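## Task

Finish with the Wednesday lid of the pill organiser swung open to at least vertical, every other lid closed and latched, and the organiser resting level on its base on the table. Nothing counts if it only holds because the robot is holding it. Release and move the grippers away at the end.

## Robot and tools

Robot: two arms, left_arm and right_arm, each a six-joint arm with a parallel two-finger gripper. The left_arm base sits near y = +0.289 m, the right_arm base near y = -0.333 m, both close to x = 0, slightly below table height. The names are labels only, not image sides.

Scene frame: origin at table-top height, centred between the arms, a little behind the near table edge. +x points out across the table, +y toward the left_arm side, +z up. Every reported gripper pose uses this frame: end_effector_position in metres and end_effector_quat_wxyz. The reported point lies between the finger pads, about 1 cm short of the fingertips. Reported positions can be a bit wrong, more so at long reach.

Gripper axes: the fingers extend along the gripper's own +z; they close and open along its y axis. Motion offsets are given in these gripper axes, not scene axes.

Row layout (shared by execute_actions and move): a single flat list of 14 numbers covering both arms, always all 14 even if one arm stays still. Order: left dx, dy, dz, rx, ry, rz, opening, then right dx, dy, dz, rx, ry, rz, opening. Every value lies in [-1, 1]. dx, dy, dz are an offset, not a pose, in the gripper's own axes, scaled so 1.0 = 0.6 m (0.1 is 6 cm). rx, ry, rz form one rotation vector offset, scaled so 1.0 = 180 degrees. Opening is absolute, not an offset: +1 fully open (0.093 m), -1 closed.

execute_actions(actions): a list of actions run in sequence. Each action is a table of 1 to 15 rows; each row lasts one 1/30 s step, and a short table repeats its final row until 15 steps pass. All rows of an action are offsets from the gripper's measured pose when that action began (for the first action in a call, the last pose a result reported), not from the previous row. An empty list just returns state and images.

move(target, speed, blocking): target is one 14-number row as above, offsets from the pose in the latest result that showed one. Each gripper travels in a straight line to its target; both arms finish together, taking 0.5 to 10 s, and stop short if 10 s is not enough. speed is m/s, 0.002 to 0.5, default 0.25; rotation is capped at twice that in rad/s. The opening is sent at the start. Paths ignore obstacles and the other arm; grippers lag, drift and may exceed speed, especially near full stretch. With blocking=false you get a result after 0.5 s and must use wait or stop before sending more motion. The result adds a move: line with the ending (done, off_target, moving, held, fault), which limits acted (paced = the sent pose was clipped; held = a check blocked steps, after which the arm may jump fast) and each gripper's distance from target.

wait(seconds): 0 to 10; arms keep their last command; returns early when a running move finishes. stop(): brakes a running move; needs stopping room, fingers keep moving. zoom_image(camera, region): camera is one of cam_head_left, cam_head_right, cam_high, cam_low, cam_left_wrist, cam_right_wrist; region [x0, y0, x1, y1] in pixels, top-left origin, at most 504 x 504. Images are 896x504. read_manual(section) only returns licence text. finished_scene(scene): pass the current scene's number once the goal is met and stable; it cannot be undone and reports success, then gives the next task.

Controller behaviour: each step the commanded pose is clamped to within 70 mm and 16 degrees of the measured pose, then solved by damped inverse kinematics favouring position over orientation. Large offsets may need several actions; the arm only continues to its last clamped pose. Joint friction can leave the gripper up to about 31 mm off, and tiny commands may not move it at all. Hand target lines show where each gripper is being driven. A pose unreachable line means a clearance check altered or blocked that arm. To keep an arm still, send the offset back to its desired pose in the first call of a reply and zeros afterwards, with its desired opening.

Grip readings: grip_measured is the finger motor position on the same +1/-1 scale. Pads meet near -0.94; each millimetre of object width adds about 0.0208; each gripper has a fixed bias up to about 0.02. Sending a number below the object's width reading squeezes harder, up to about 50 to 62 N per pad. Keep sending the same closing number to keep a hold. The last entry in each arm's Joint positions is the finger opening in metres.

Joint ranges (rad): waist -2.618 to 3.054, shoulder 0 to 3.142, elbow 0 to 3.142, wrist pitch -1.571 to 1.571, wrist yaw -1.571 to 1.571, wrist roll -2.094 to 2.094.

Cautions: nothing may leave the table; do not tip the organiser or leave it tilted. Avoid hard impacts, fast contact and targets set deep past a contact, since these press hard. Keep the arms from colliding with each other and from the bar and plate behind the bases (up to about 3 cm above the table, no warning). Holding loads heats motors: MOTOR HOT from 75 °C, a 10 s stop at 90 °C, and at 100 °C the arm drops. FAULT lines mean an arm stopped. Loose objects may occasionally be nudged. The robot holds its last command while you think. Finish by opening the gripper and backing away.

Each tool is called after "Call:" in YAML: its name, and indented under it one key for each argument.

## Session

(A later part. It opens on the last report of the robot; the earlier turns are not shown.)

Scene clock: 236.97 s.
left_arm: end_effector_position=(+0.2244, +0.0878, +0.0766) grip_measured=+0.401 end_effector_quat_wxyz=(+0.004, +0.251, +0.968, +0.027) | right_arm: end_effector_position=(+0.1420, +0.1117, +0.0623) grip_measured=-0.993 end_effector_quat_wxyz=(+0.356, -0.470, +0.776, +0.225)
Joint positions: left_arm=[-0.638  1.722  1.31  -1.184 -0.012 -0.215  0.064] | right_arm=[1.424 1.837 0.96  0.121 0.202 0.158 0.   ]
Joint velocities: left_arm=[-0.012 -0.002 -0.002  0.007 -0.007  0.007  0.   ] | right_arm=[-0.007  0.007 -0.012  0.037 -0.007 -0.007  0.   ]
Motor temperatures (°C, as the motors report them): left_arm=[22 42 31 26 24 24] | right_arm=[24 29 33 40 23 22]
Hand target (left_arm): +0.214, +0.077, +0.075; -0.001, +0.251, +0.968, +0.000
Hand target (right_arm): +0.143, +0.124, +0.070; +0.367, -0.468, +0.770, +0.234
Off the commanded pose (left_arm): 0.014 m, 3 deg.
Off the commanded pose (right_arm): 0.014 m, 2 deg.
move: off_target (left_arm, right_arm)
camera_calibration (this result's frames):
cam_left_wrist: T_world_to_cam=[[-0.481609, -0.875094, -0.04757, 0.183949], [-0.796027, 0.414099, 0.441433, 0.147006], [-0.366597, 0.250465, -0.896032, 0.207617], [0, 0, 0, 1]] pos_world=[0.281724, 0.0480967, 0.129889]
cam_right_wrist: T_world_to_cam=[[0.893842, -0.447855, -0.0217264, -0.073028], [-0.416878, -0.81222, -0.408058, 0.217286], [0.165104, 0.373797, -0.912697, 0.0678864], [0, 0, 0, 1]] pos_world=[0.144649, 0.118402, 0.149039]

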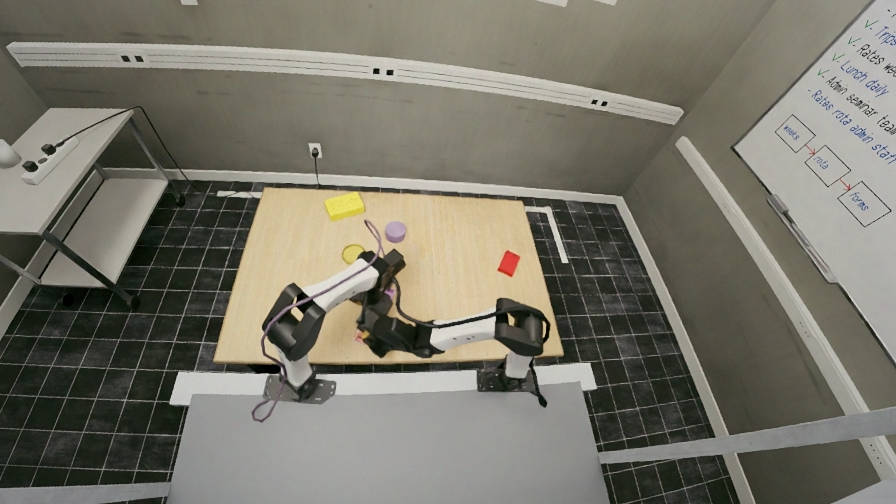

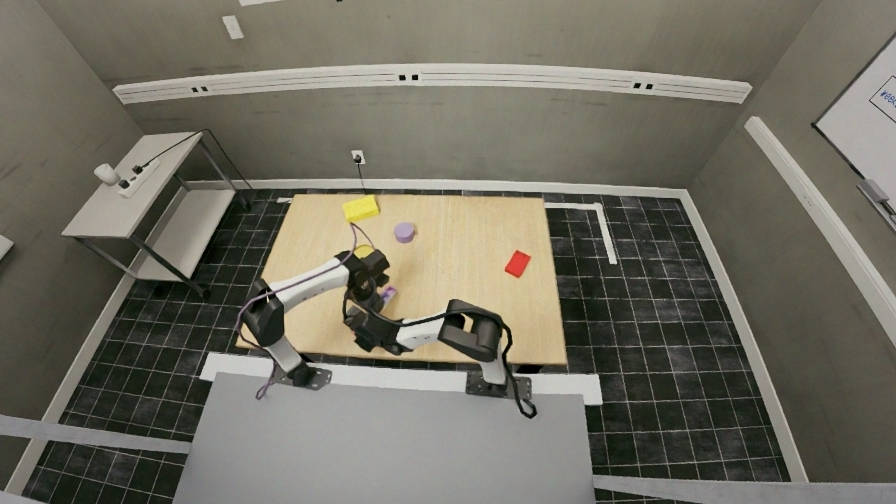

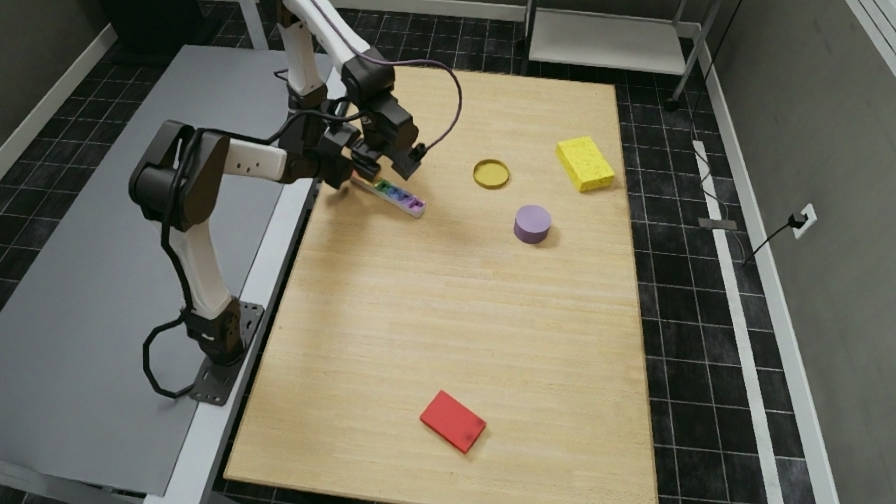

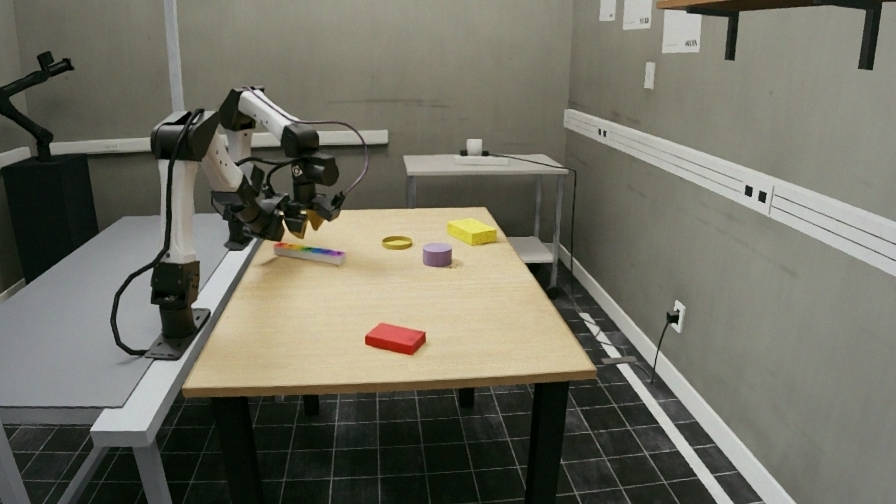

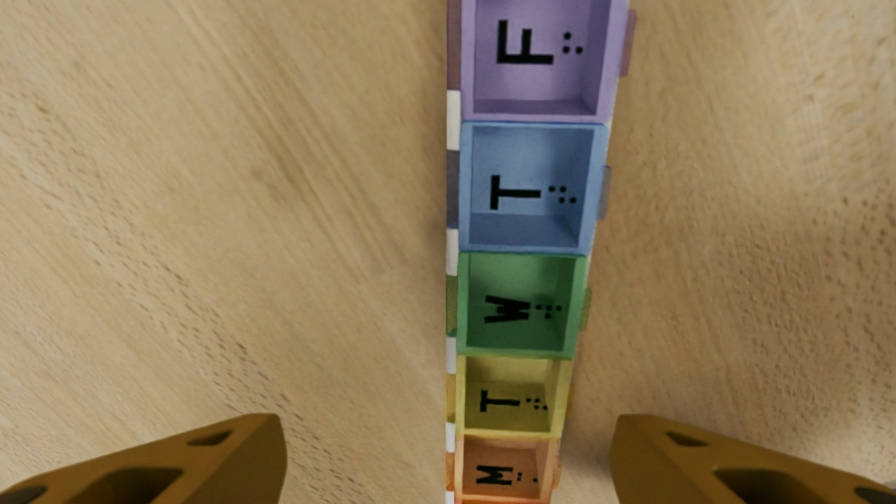

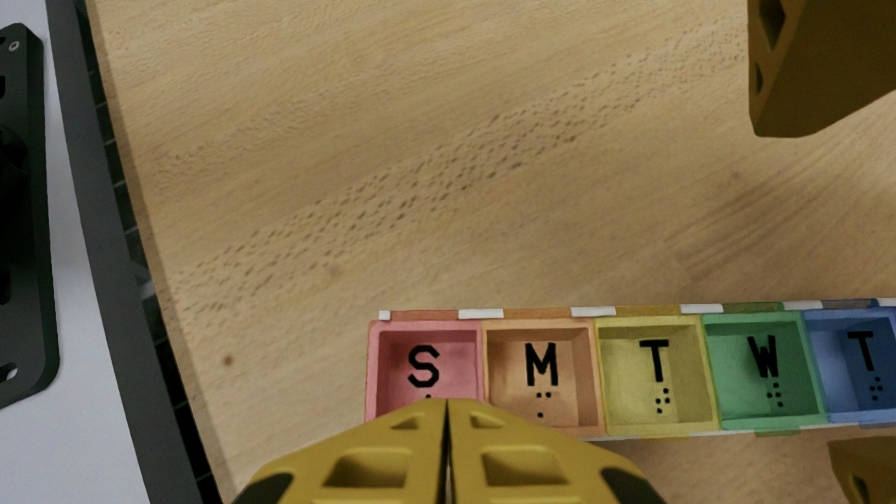

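Call:
move:
  target: [-0.042, -0.030, -0.01, 0, 0, 0, 0.4, -0.0197, 0.0177, 0.0167, -0.0228, 0.1020, -0.4464, -1.0]
  speed: 0.3

Scene clock: 281.17 s.
left_arm: end_effector_position=(+0.2388, +0.0626, +0.0843) grip_measured=+0.401 end_effector_quat_wxyz=(+0.015, +0.252, +0.967, +0.024) | right_arm: end_effector_position=(+0.1428, +0.1255, +0.0649) grip_measured=-0.993 end_effector_quat_wxyz=(-0.284, +0.894, -0.333, +0.096)
Joint positions: left_arm=[-0.667  1.803  1.438 -1.212 -0.016 -0.244  0.064] | right_arm=[ 1.462  1.997  1.381 -0.445  0.3   -1.131  0.   ]
Joint velocities: left_arm=[-0.022 -0.002 -0.022  0.037  0.037 -0.051 -0.001] | right_arm=[-0.002  0.002  0.017  0.007 -0.022  0.037  0.   ]
Motor temperatures (°C, as the motors report them): left_arm=[22 42 31 25 25 24] | right_arm=[24 32 38 39 23 22]
Hand target (left_arm): +0.238, +0.060, +0.082; +0.005, +0.251, +0.968, +0.027
Hand target (right_arm): +0.139, +0.130, +0.064; -0.282, +0.897, -0.326, +0.101
Off the commanded pose (left_arm): 0.004 m, 1 deg.
Off the commanded pose (right_arm): 0.006 m, 1 deg.
move: done
camera_calibration (this result's frames):
cam_left_wrist: T_world_to_cam=[[-0.482519, -0.874627, -0.046933, 0.169336], [-0.802989, 0.420324, 0.422536, 0.168324], [-0.349834, 0.241568, -0.90513, 0.223345], [0, 0, 0, 1]] pos_world=[0.295004, 0.0234022, 0.138981]
cam_right_wrist: T_world_to_cam=[[0.54472, 0.622701, 0.561715, -0.189808], [0.531368, -0.774476, 0.343271, 0.0410448], [0.64879, 0.111491, -0.752756, 0.0183965], [0, 0, 0, 1]] pos_world=[0.0696471, 0.147931, 0.106377]

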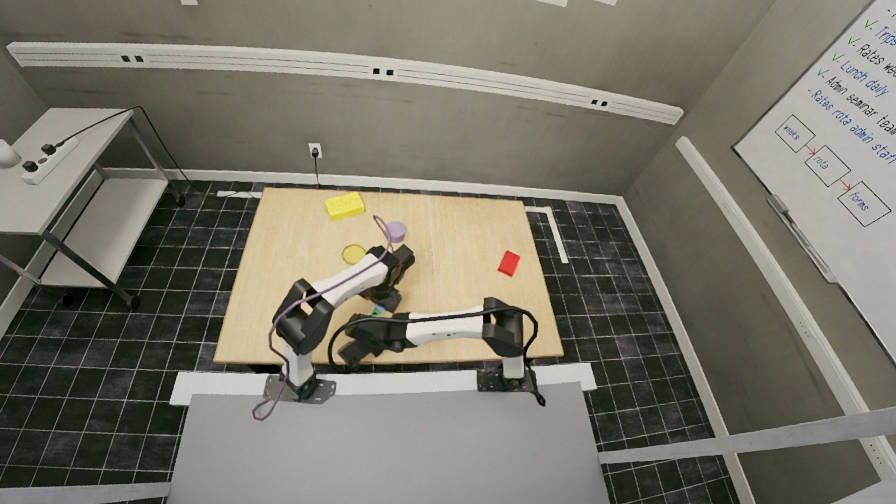

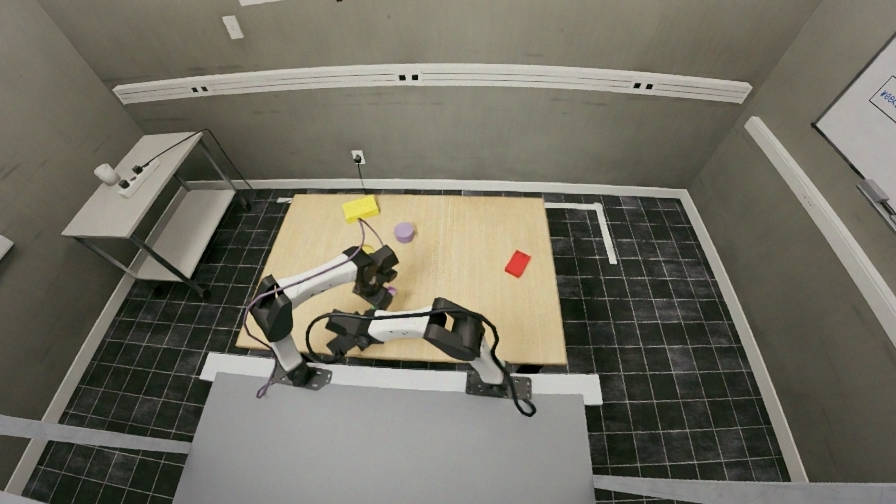

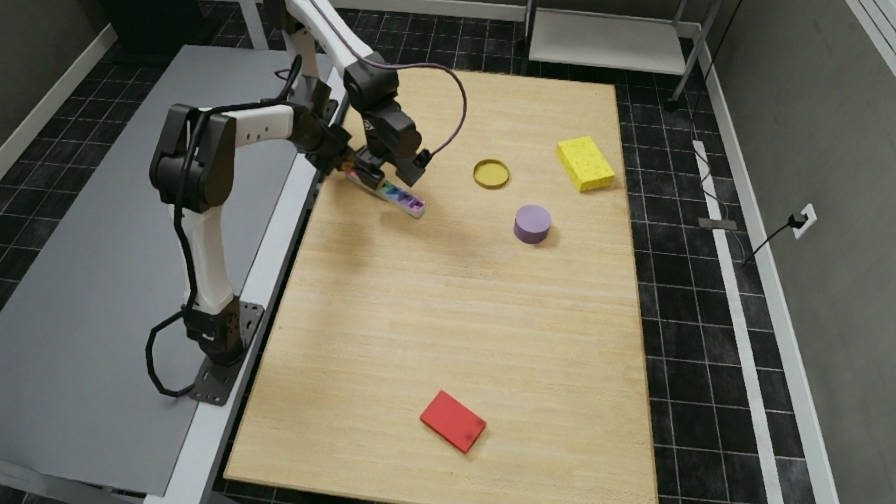

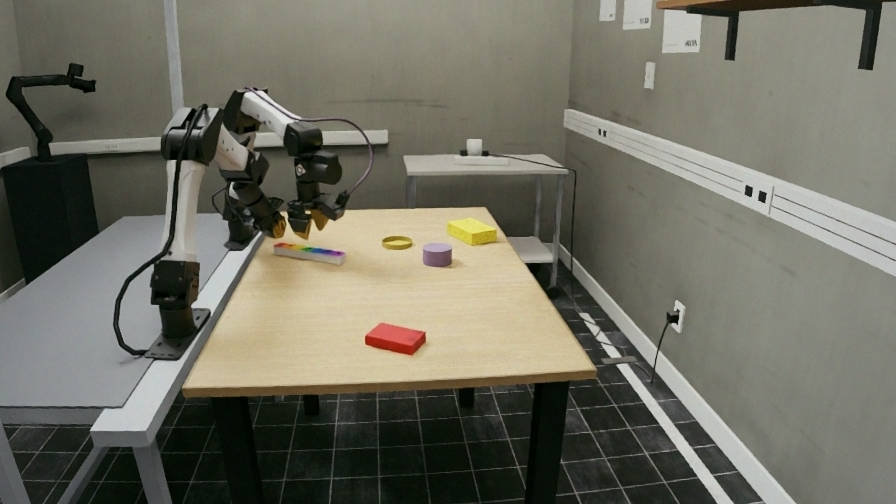

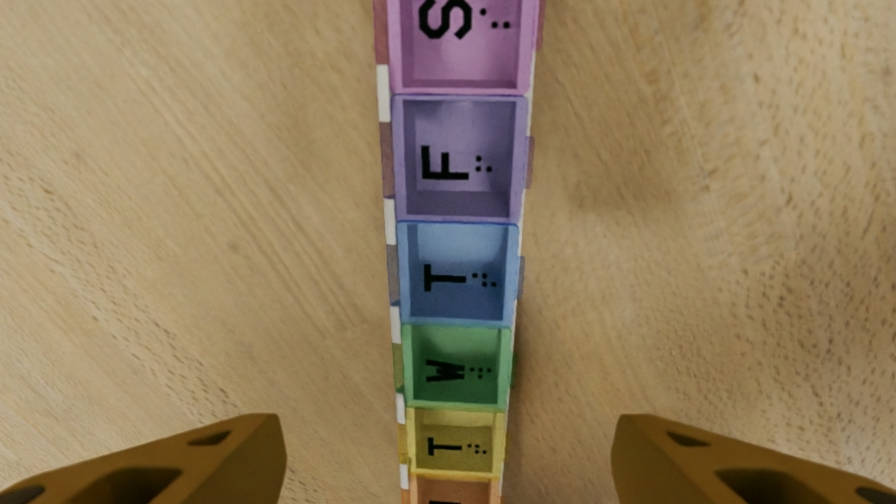

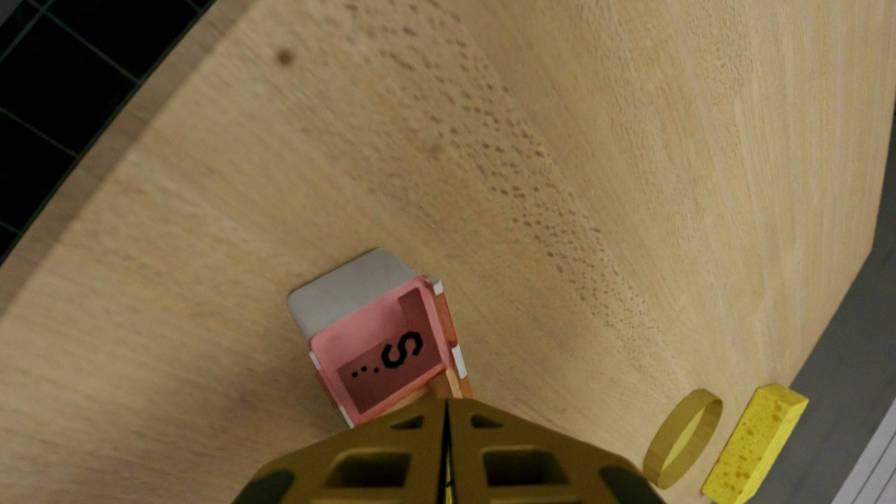

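Call:
move:
  target: [0.041, -0.0033, 0.0977, 0, 0.005, 0, 0.4, 0.0022, 0.0392, 0.0476, 0, 0, 0, -1.0]
  speed: 0.04

Scene clock: 297.40 s.
left_arm: end_effector_position=(+0.2240, +0.0747, +0.0267) grip_measured=+0.401 end_effector_quat_wxyz=(+0.005, +0.252, +0.967, +0.030) | right_arm: end_effector_position=(+0.1428, +0.1266, +0.0444) grip_measured=-0.993 end_effector_quat_wxyz=(-0.296, +0.890, -0.333, +0.096)
Joint positions: left_arm=[-0.679  1.803  1.203 -0.999 -0.016 -0.254  0.064] | right_arm=[ 1.462  2.017  1.308 -0.327  0.302 -1.133  0.   ]
Joint velocities: left_arm=[-0.017 -0.032 -0.007  0.066  0.007 -0.007  0.001] | right_arm=[-0.002 -0.002  0.002 -0.022  0.081 -0.037  0.   ]
Motor temperatures (°C, as the motors report them): left_arm=[22 41 33 25 24 24] | right_arm=[24 35 38 37 23 22]
Hand target (left_arm): +0.220, +0.075, +0.025; +0.007, +0.252, +0.967, +0.026
Hand target (right_arm): +0.141, +0.122, +0.028; -0.284, +0.894, -0.333, +0.096
Off the commanded pose (left_arm): 0.005 m, 0 deg.
Off the commanded pose (right_arm): 0.017 m, 1 deg.
move: off_target (right_arm)
camera_calibration (this result's frames):
cam_left_wrist: T_world_to_cam=[[-0.483519, -0.87375, -0.0526311, 0.170376], [-0.796051, 0.413924, 0.441554, 0.174084], [-0.364023, 0.255397, -0.89569, 0.165018], [0, 0, 0, 1]] pos_world=[0.28103, 0.0346629, 0.0799047]
cam_right_wrist: T_world_to_cam=[[0.540438, 0.60927, 0.580274, -0.177532], [0.528878, -0.782376, 0.328902, 0.0508182], [0.654382, 0.129143, -0.745055, -0.000505062], [0, 0, 0, 1]] pos_world=[0.0693987, 0.147989, 0.0859264]

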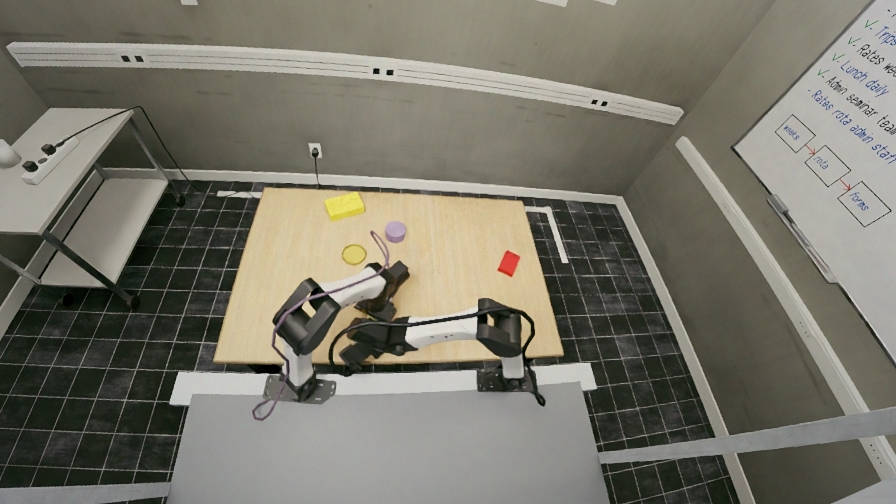

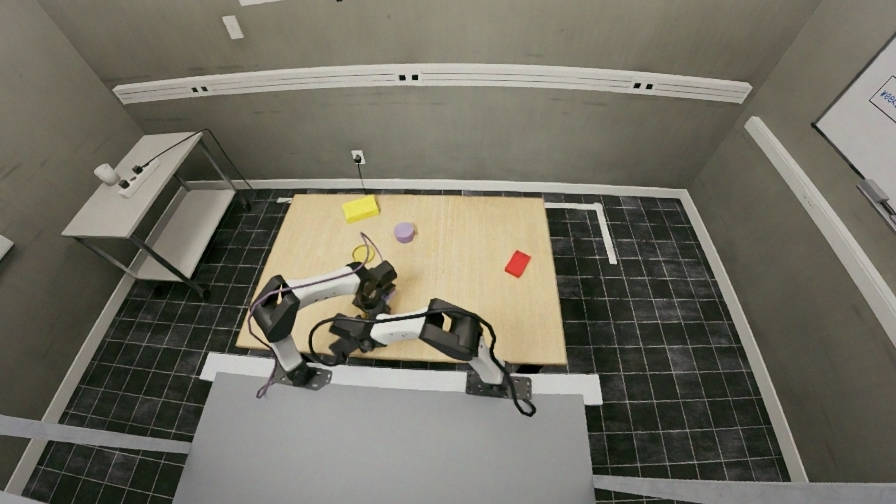

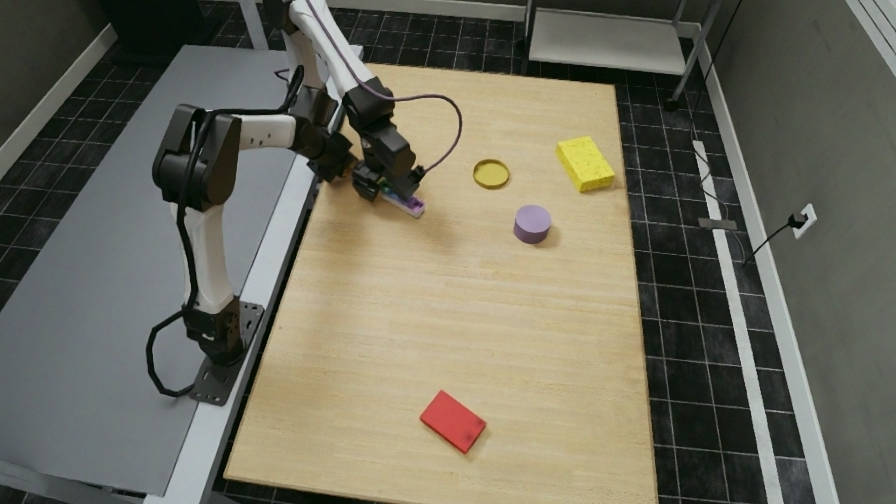

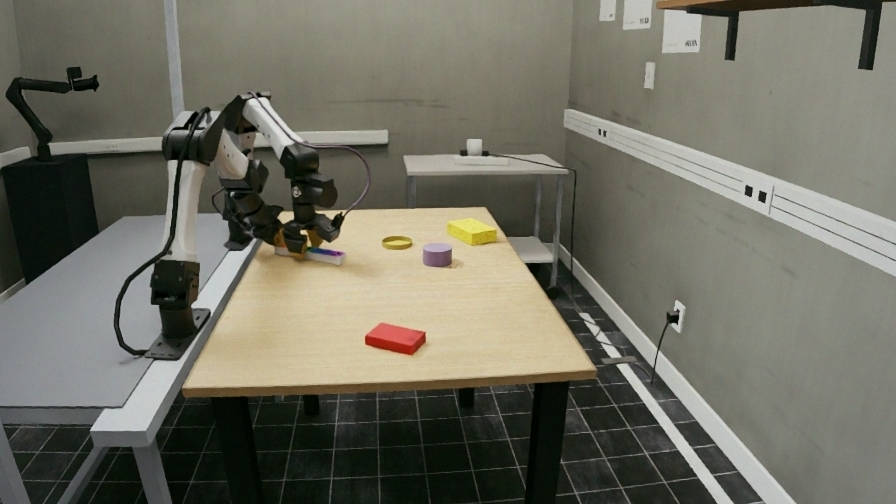

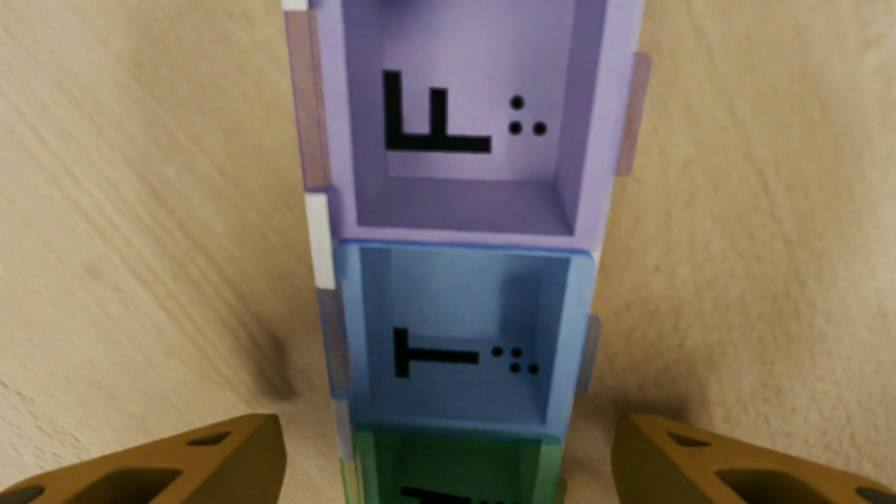

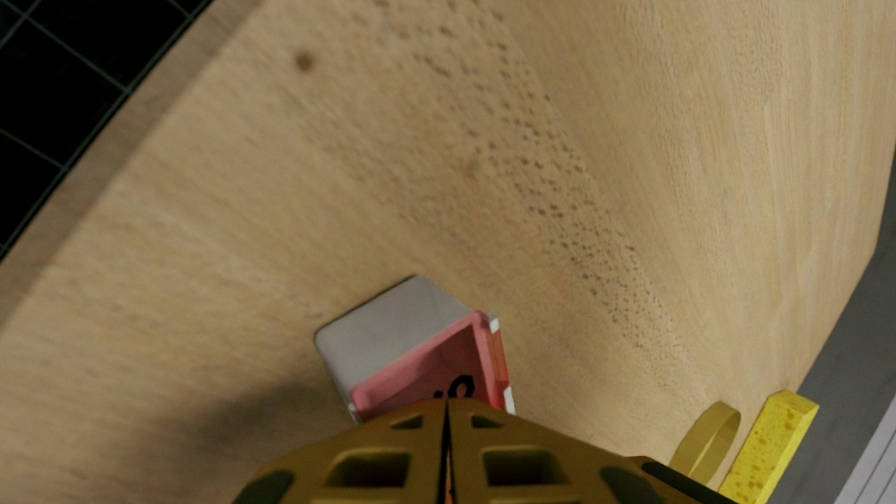

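Call:
zoom_image:
  camera: "cam_low"
  region: [250, 200, 360, 275]

Region (250, 200, 360, 275) of cam_low's 896x504 image, scaled by 4.582, with more detail than that image has; it fills the top 344 rows of this view, and the rest is white.

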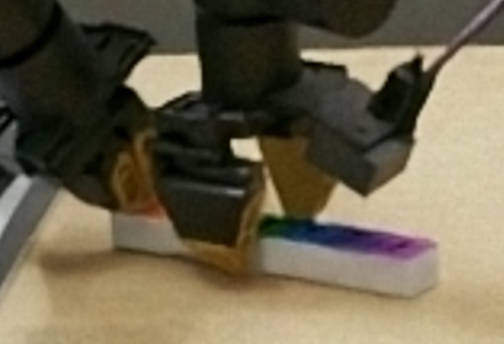

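Call:
move:
  target: [0, 0, 0, 0, 0, 0, -0.30, 0.003, 0.0333, 0.0333, 0, 0, 0, -1.0]
  speed: 0.02

Scene clock: 308.10 s.
left_arm: end_effector_position=(+0.2261, +0.0765, +0.0269) grip_measured=-0.291 end_effector_quat_wxyz=(+0.009, +0.260, +0.965, +0.037) | right_arm: end_effector_position=(+0.1459, +0.1317, +0.0433) grip_measured=-0.993 end_effector_quat_wxyz=(-0.321, +0.880, -0.336, +0.098)
Joint positions: left_arm=[-0.679  1.803  1.203 -0.998 -0.032 -0.238  0.031] | right_arm=[ 1.462  2.017  1.27  -0.236  0.315 -1.133  0.   ]
Joint velocities: left_arm=[ 0.002 -0.032 -0.007  0.022 -0.022 -0.11  -0.001] | right_arm=[-0.017 -0.002 -0.007  0.066 -0.066 -0.022  0.   ]
Motor temperatures (°C, as the motors report them): left_arm=[22 41 32 25 24 24] | right_arm=[24 36 37 37 23 22]
Hand target (left_arm): +0.224, +0.075, +0.027; +0.005, +0.252, +0.967, +0.030
Hand target (right_arm): +0.140, +0.122, +0.017; -0.296, +0.890, -0.333, +0.096
Off the commanded pose (left_arm): 0.003 m, 1 deg.
Off the commanded pose (right_arm): 0.029 m, 3 deg.
move: off_target (right_arm)
camera_calibration (this result's frames):
cam_left_wrist: T_world_to_cam=[[-0.497063, -0.865033, -0.0681583, 0.175787], [-0.794137, 0.421856, 0.437474, 0.174014], [-0.349677, 0.27158, -0.896644, 0.161029], [0, 0, 0, 1]] pos_world=[0.281876, 0.0349205, 0.0802405]
cam_right_wrist: T_world_to_cam=[[0.533517, 0.574721, 0.620528, -0.177853], [0.51548, -0.80261, 0.300163, 0.0594624], [0.670552, 0.159728, -0.724463, -0.0113427], [0, 0, 0, 1]] pos_world=[0.0718414, 0.151753, 0.0842968]

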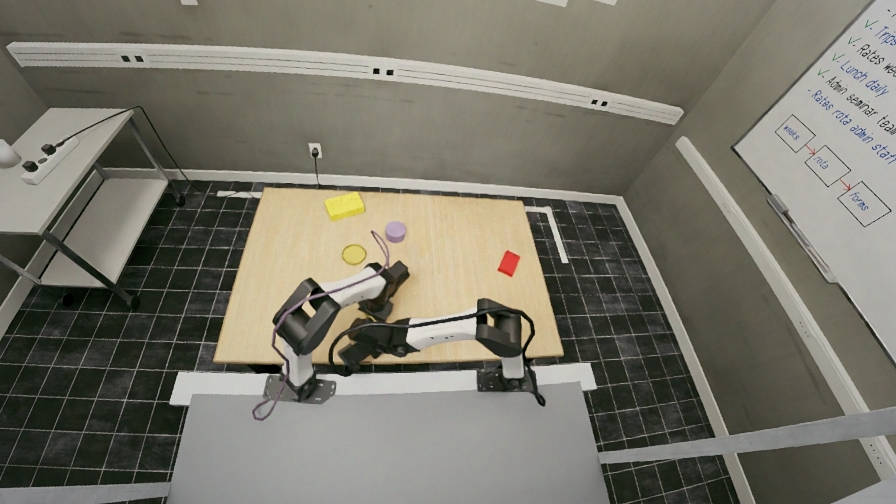

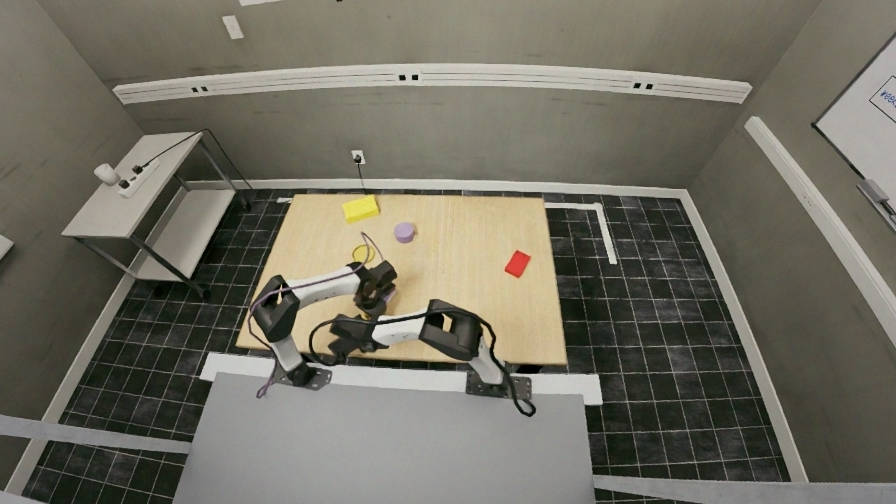

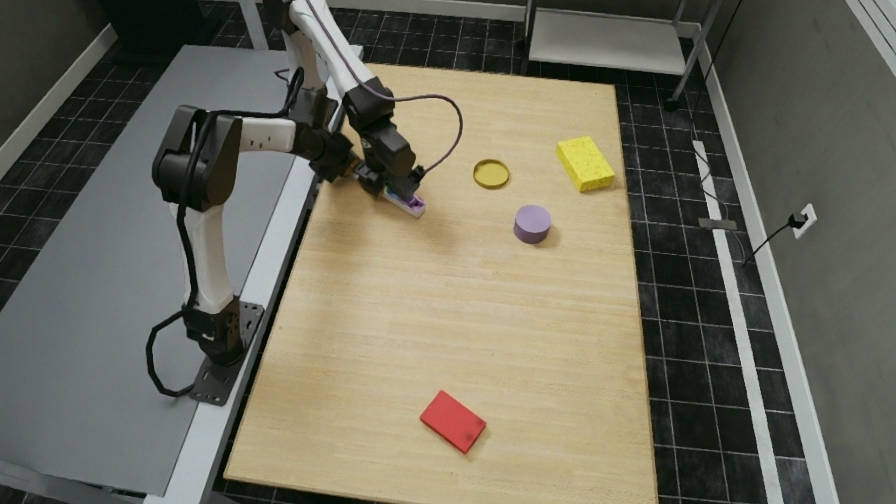

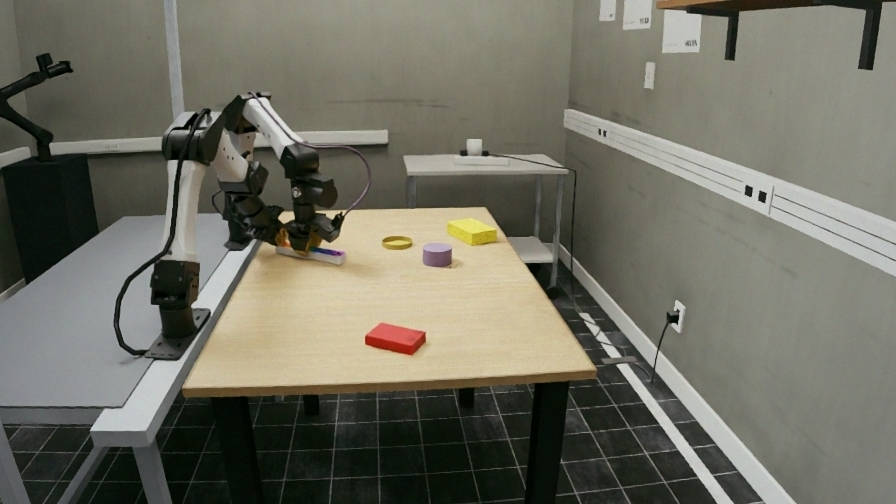

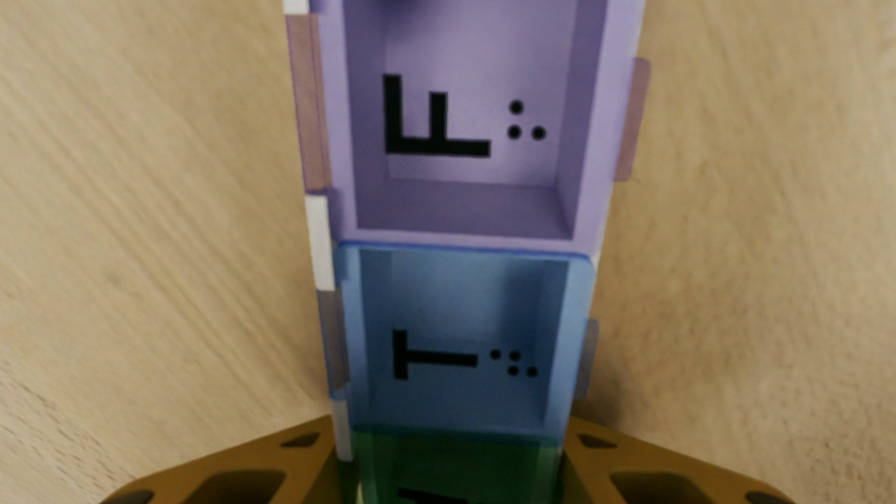

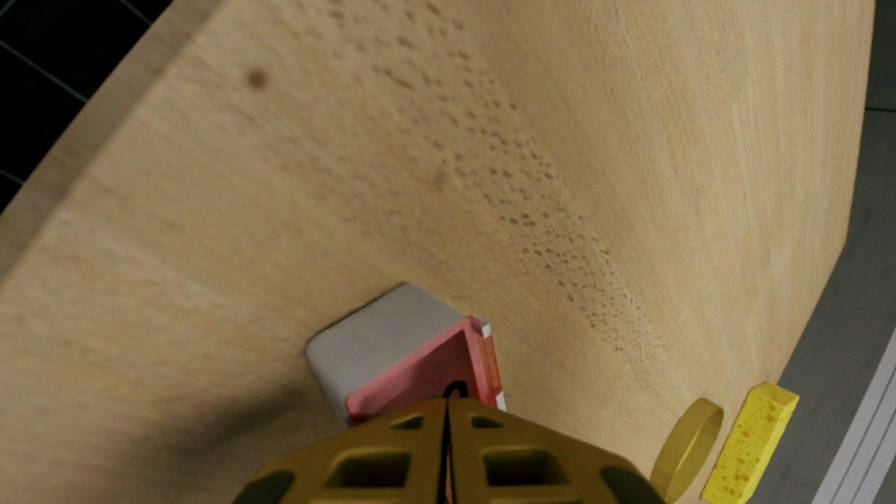

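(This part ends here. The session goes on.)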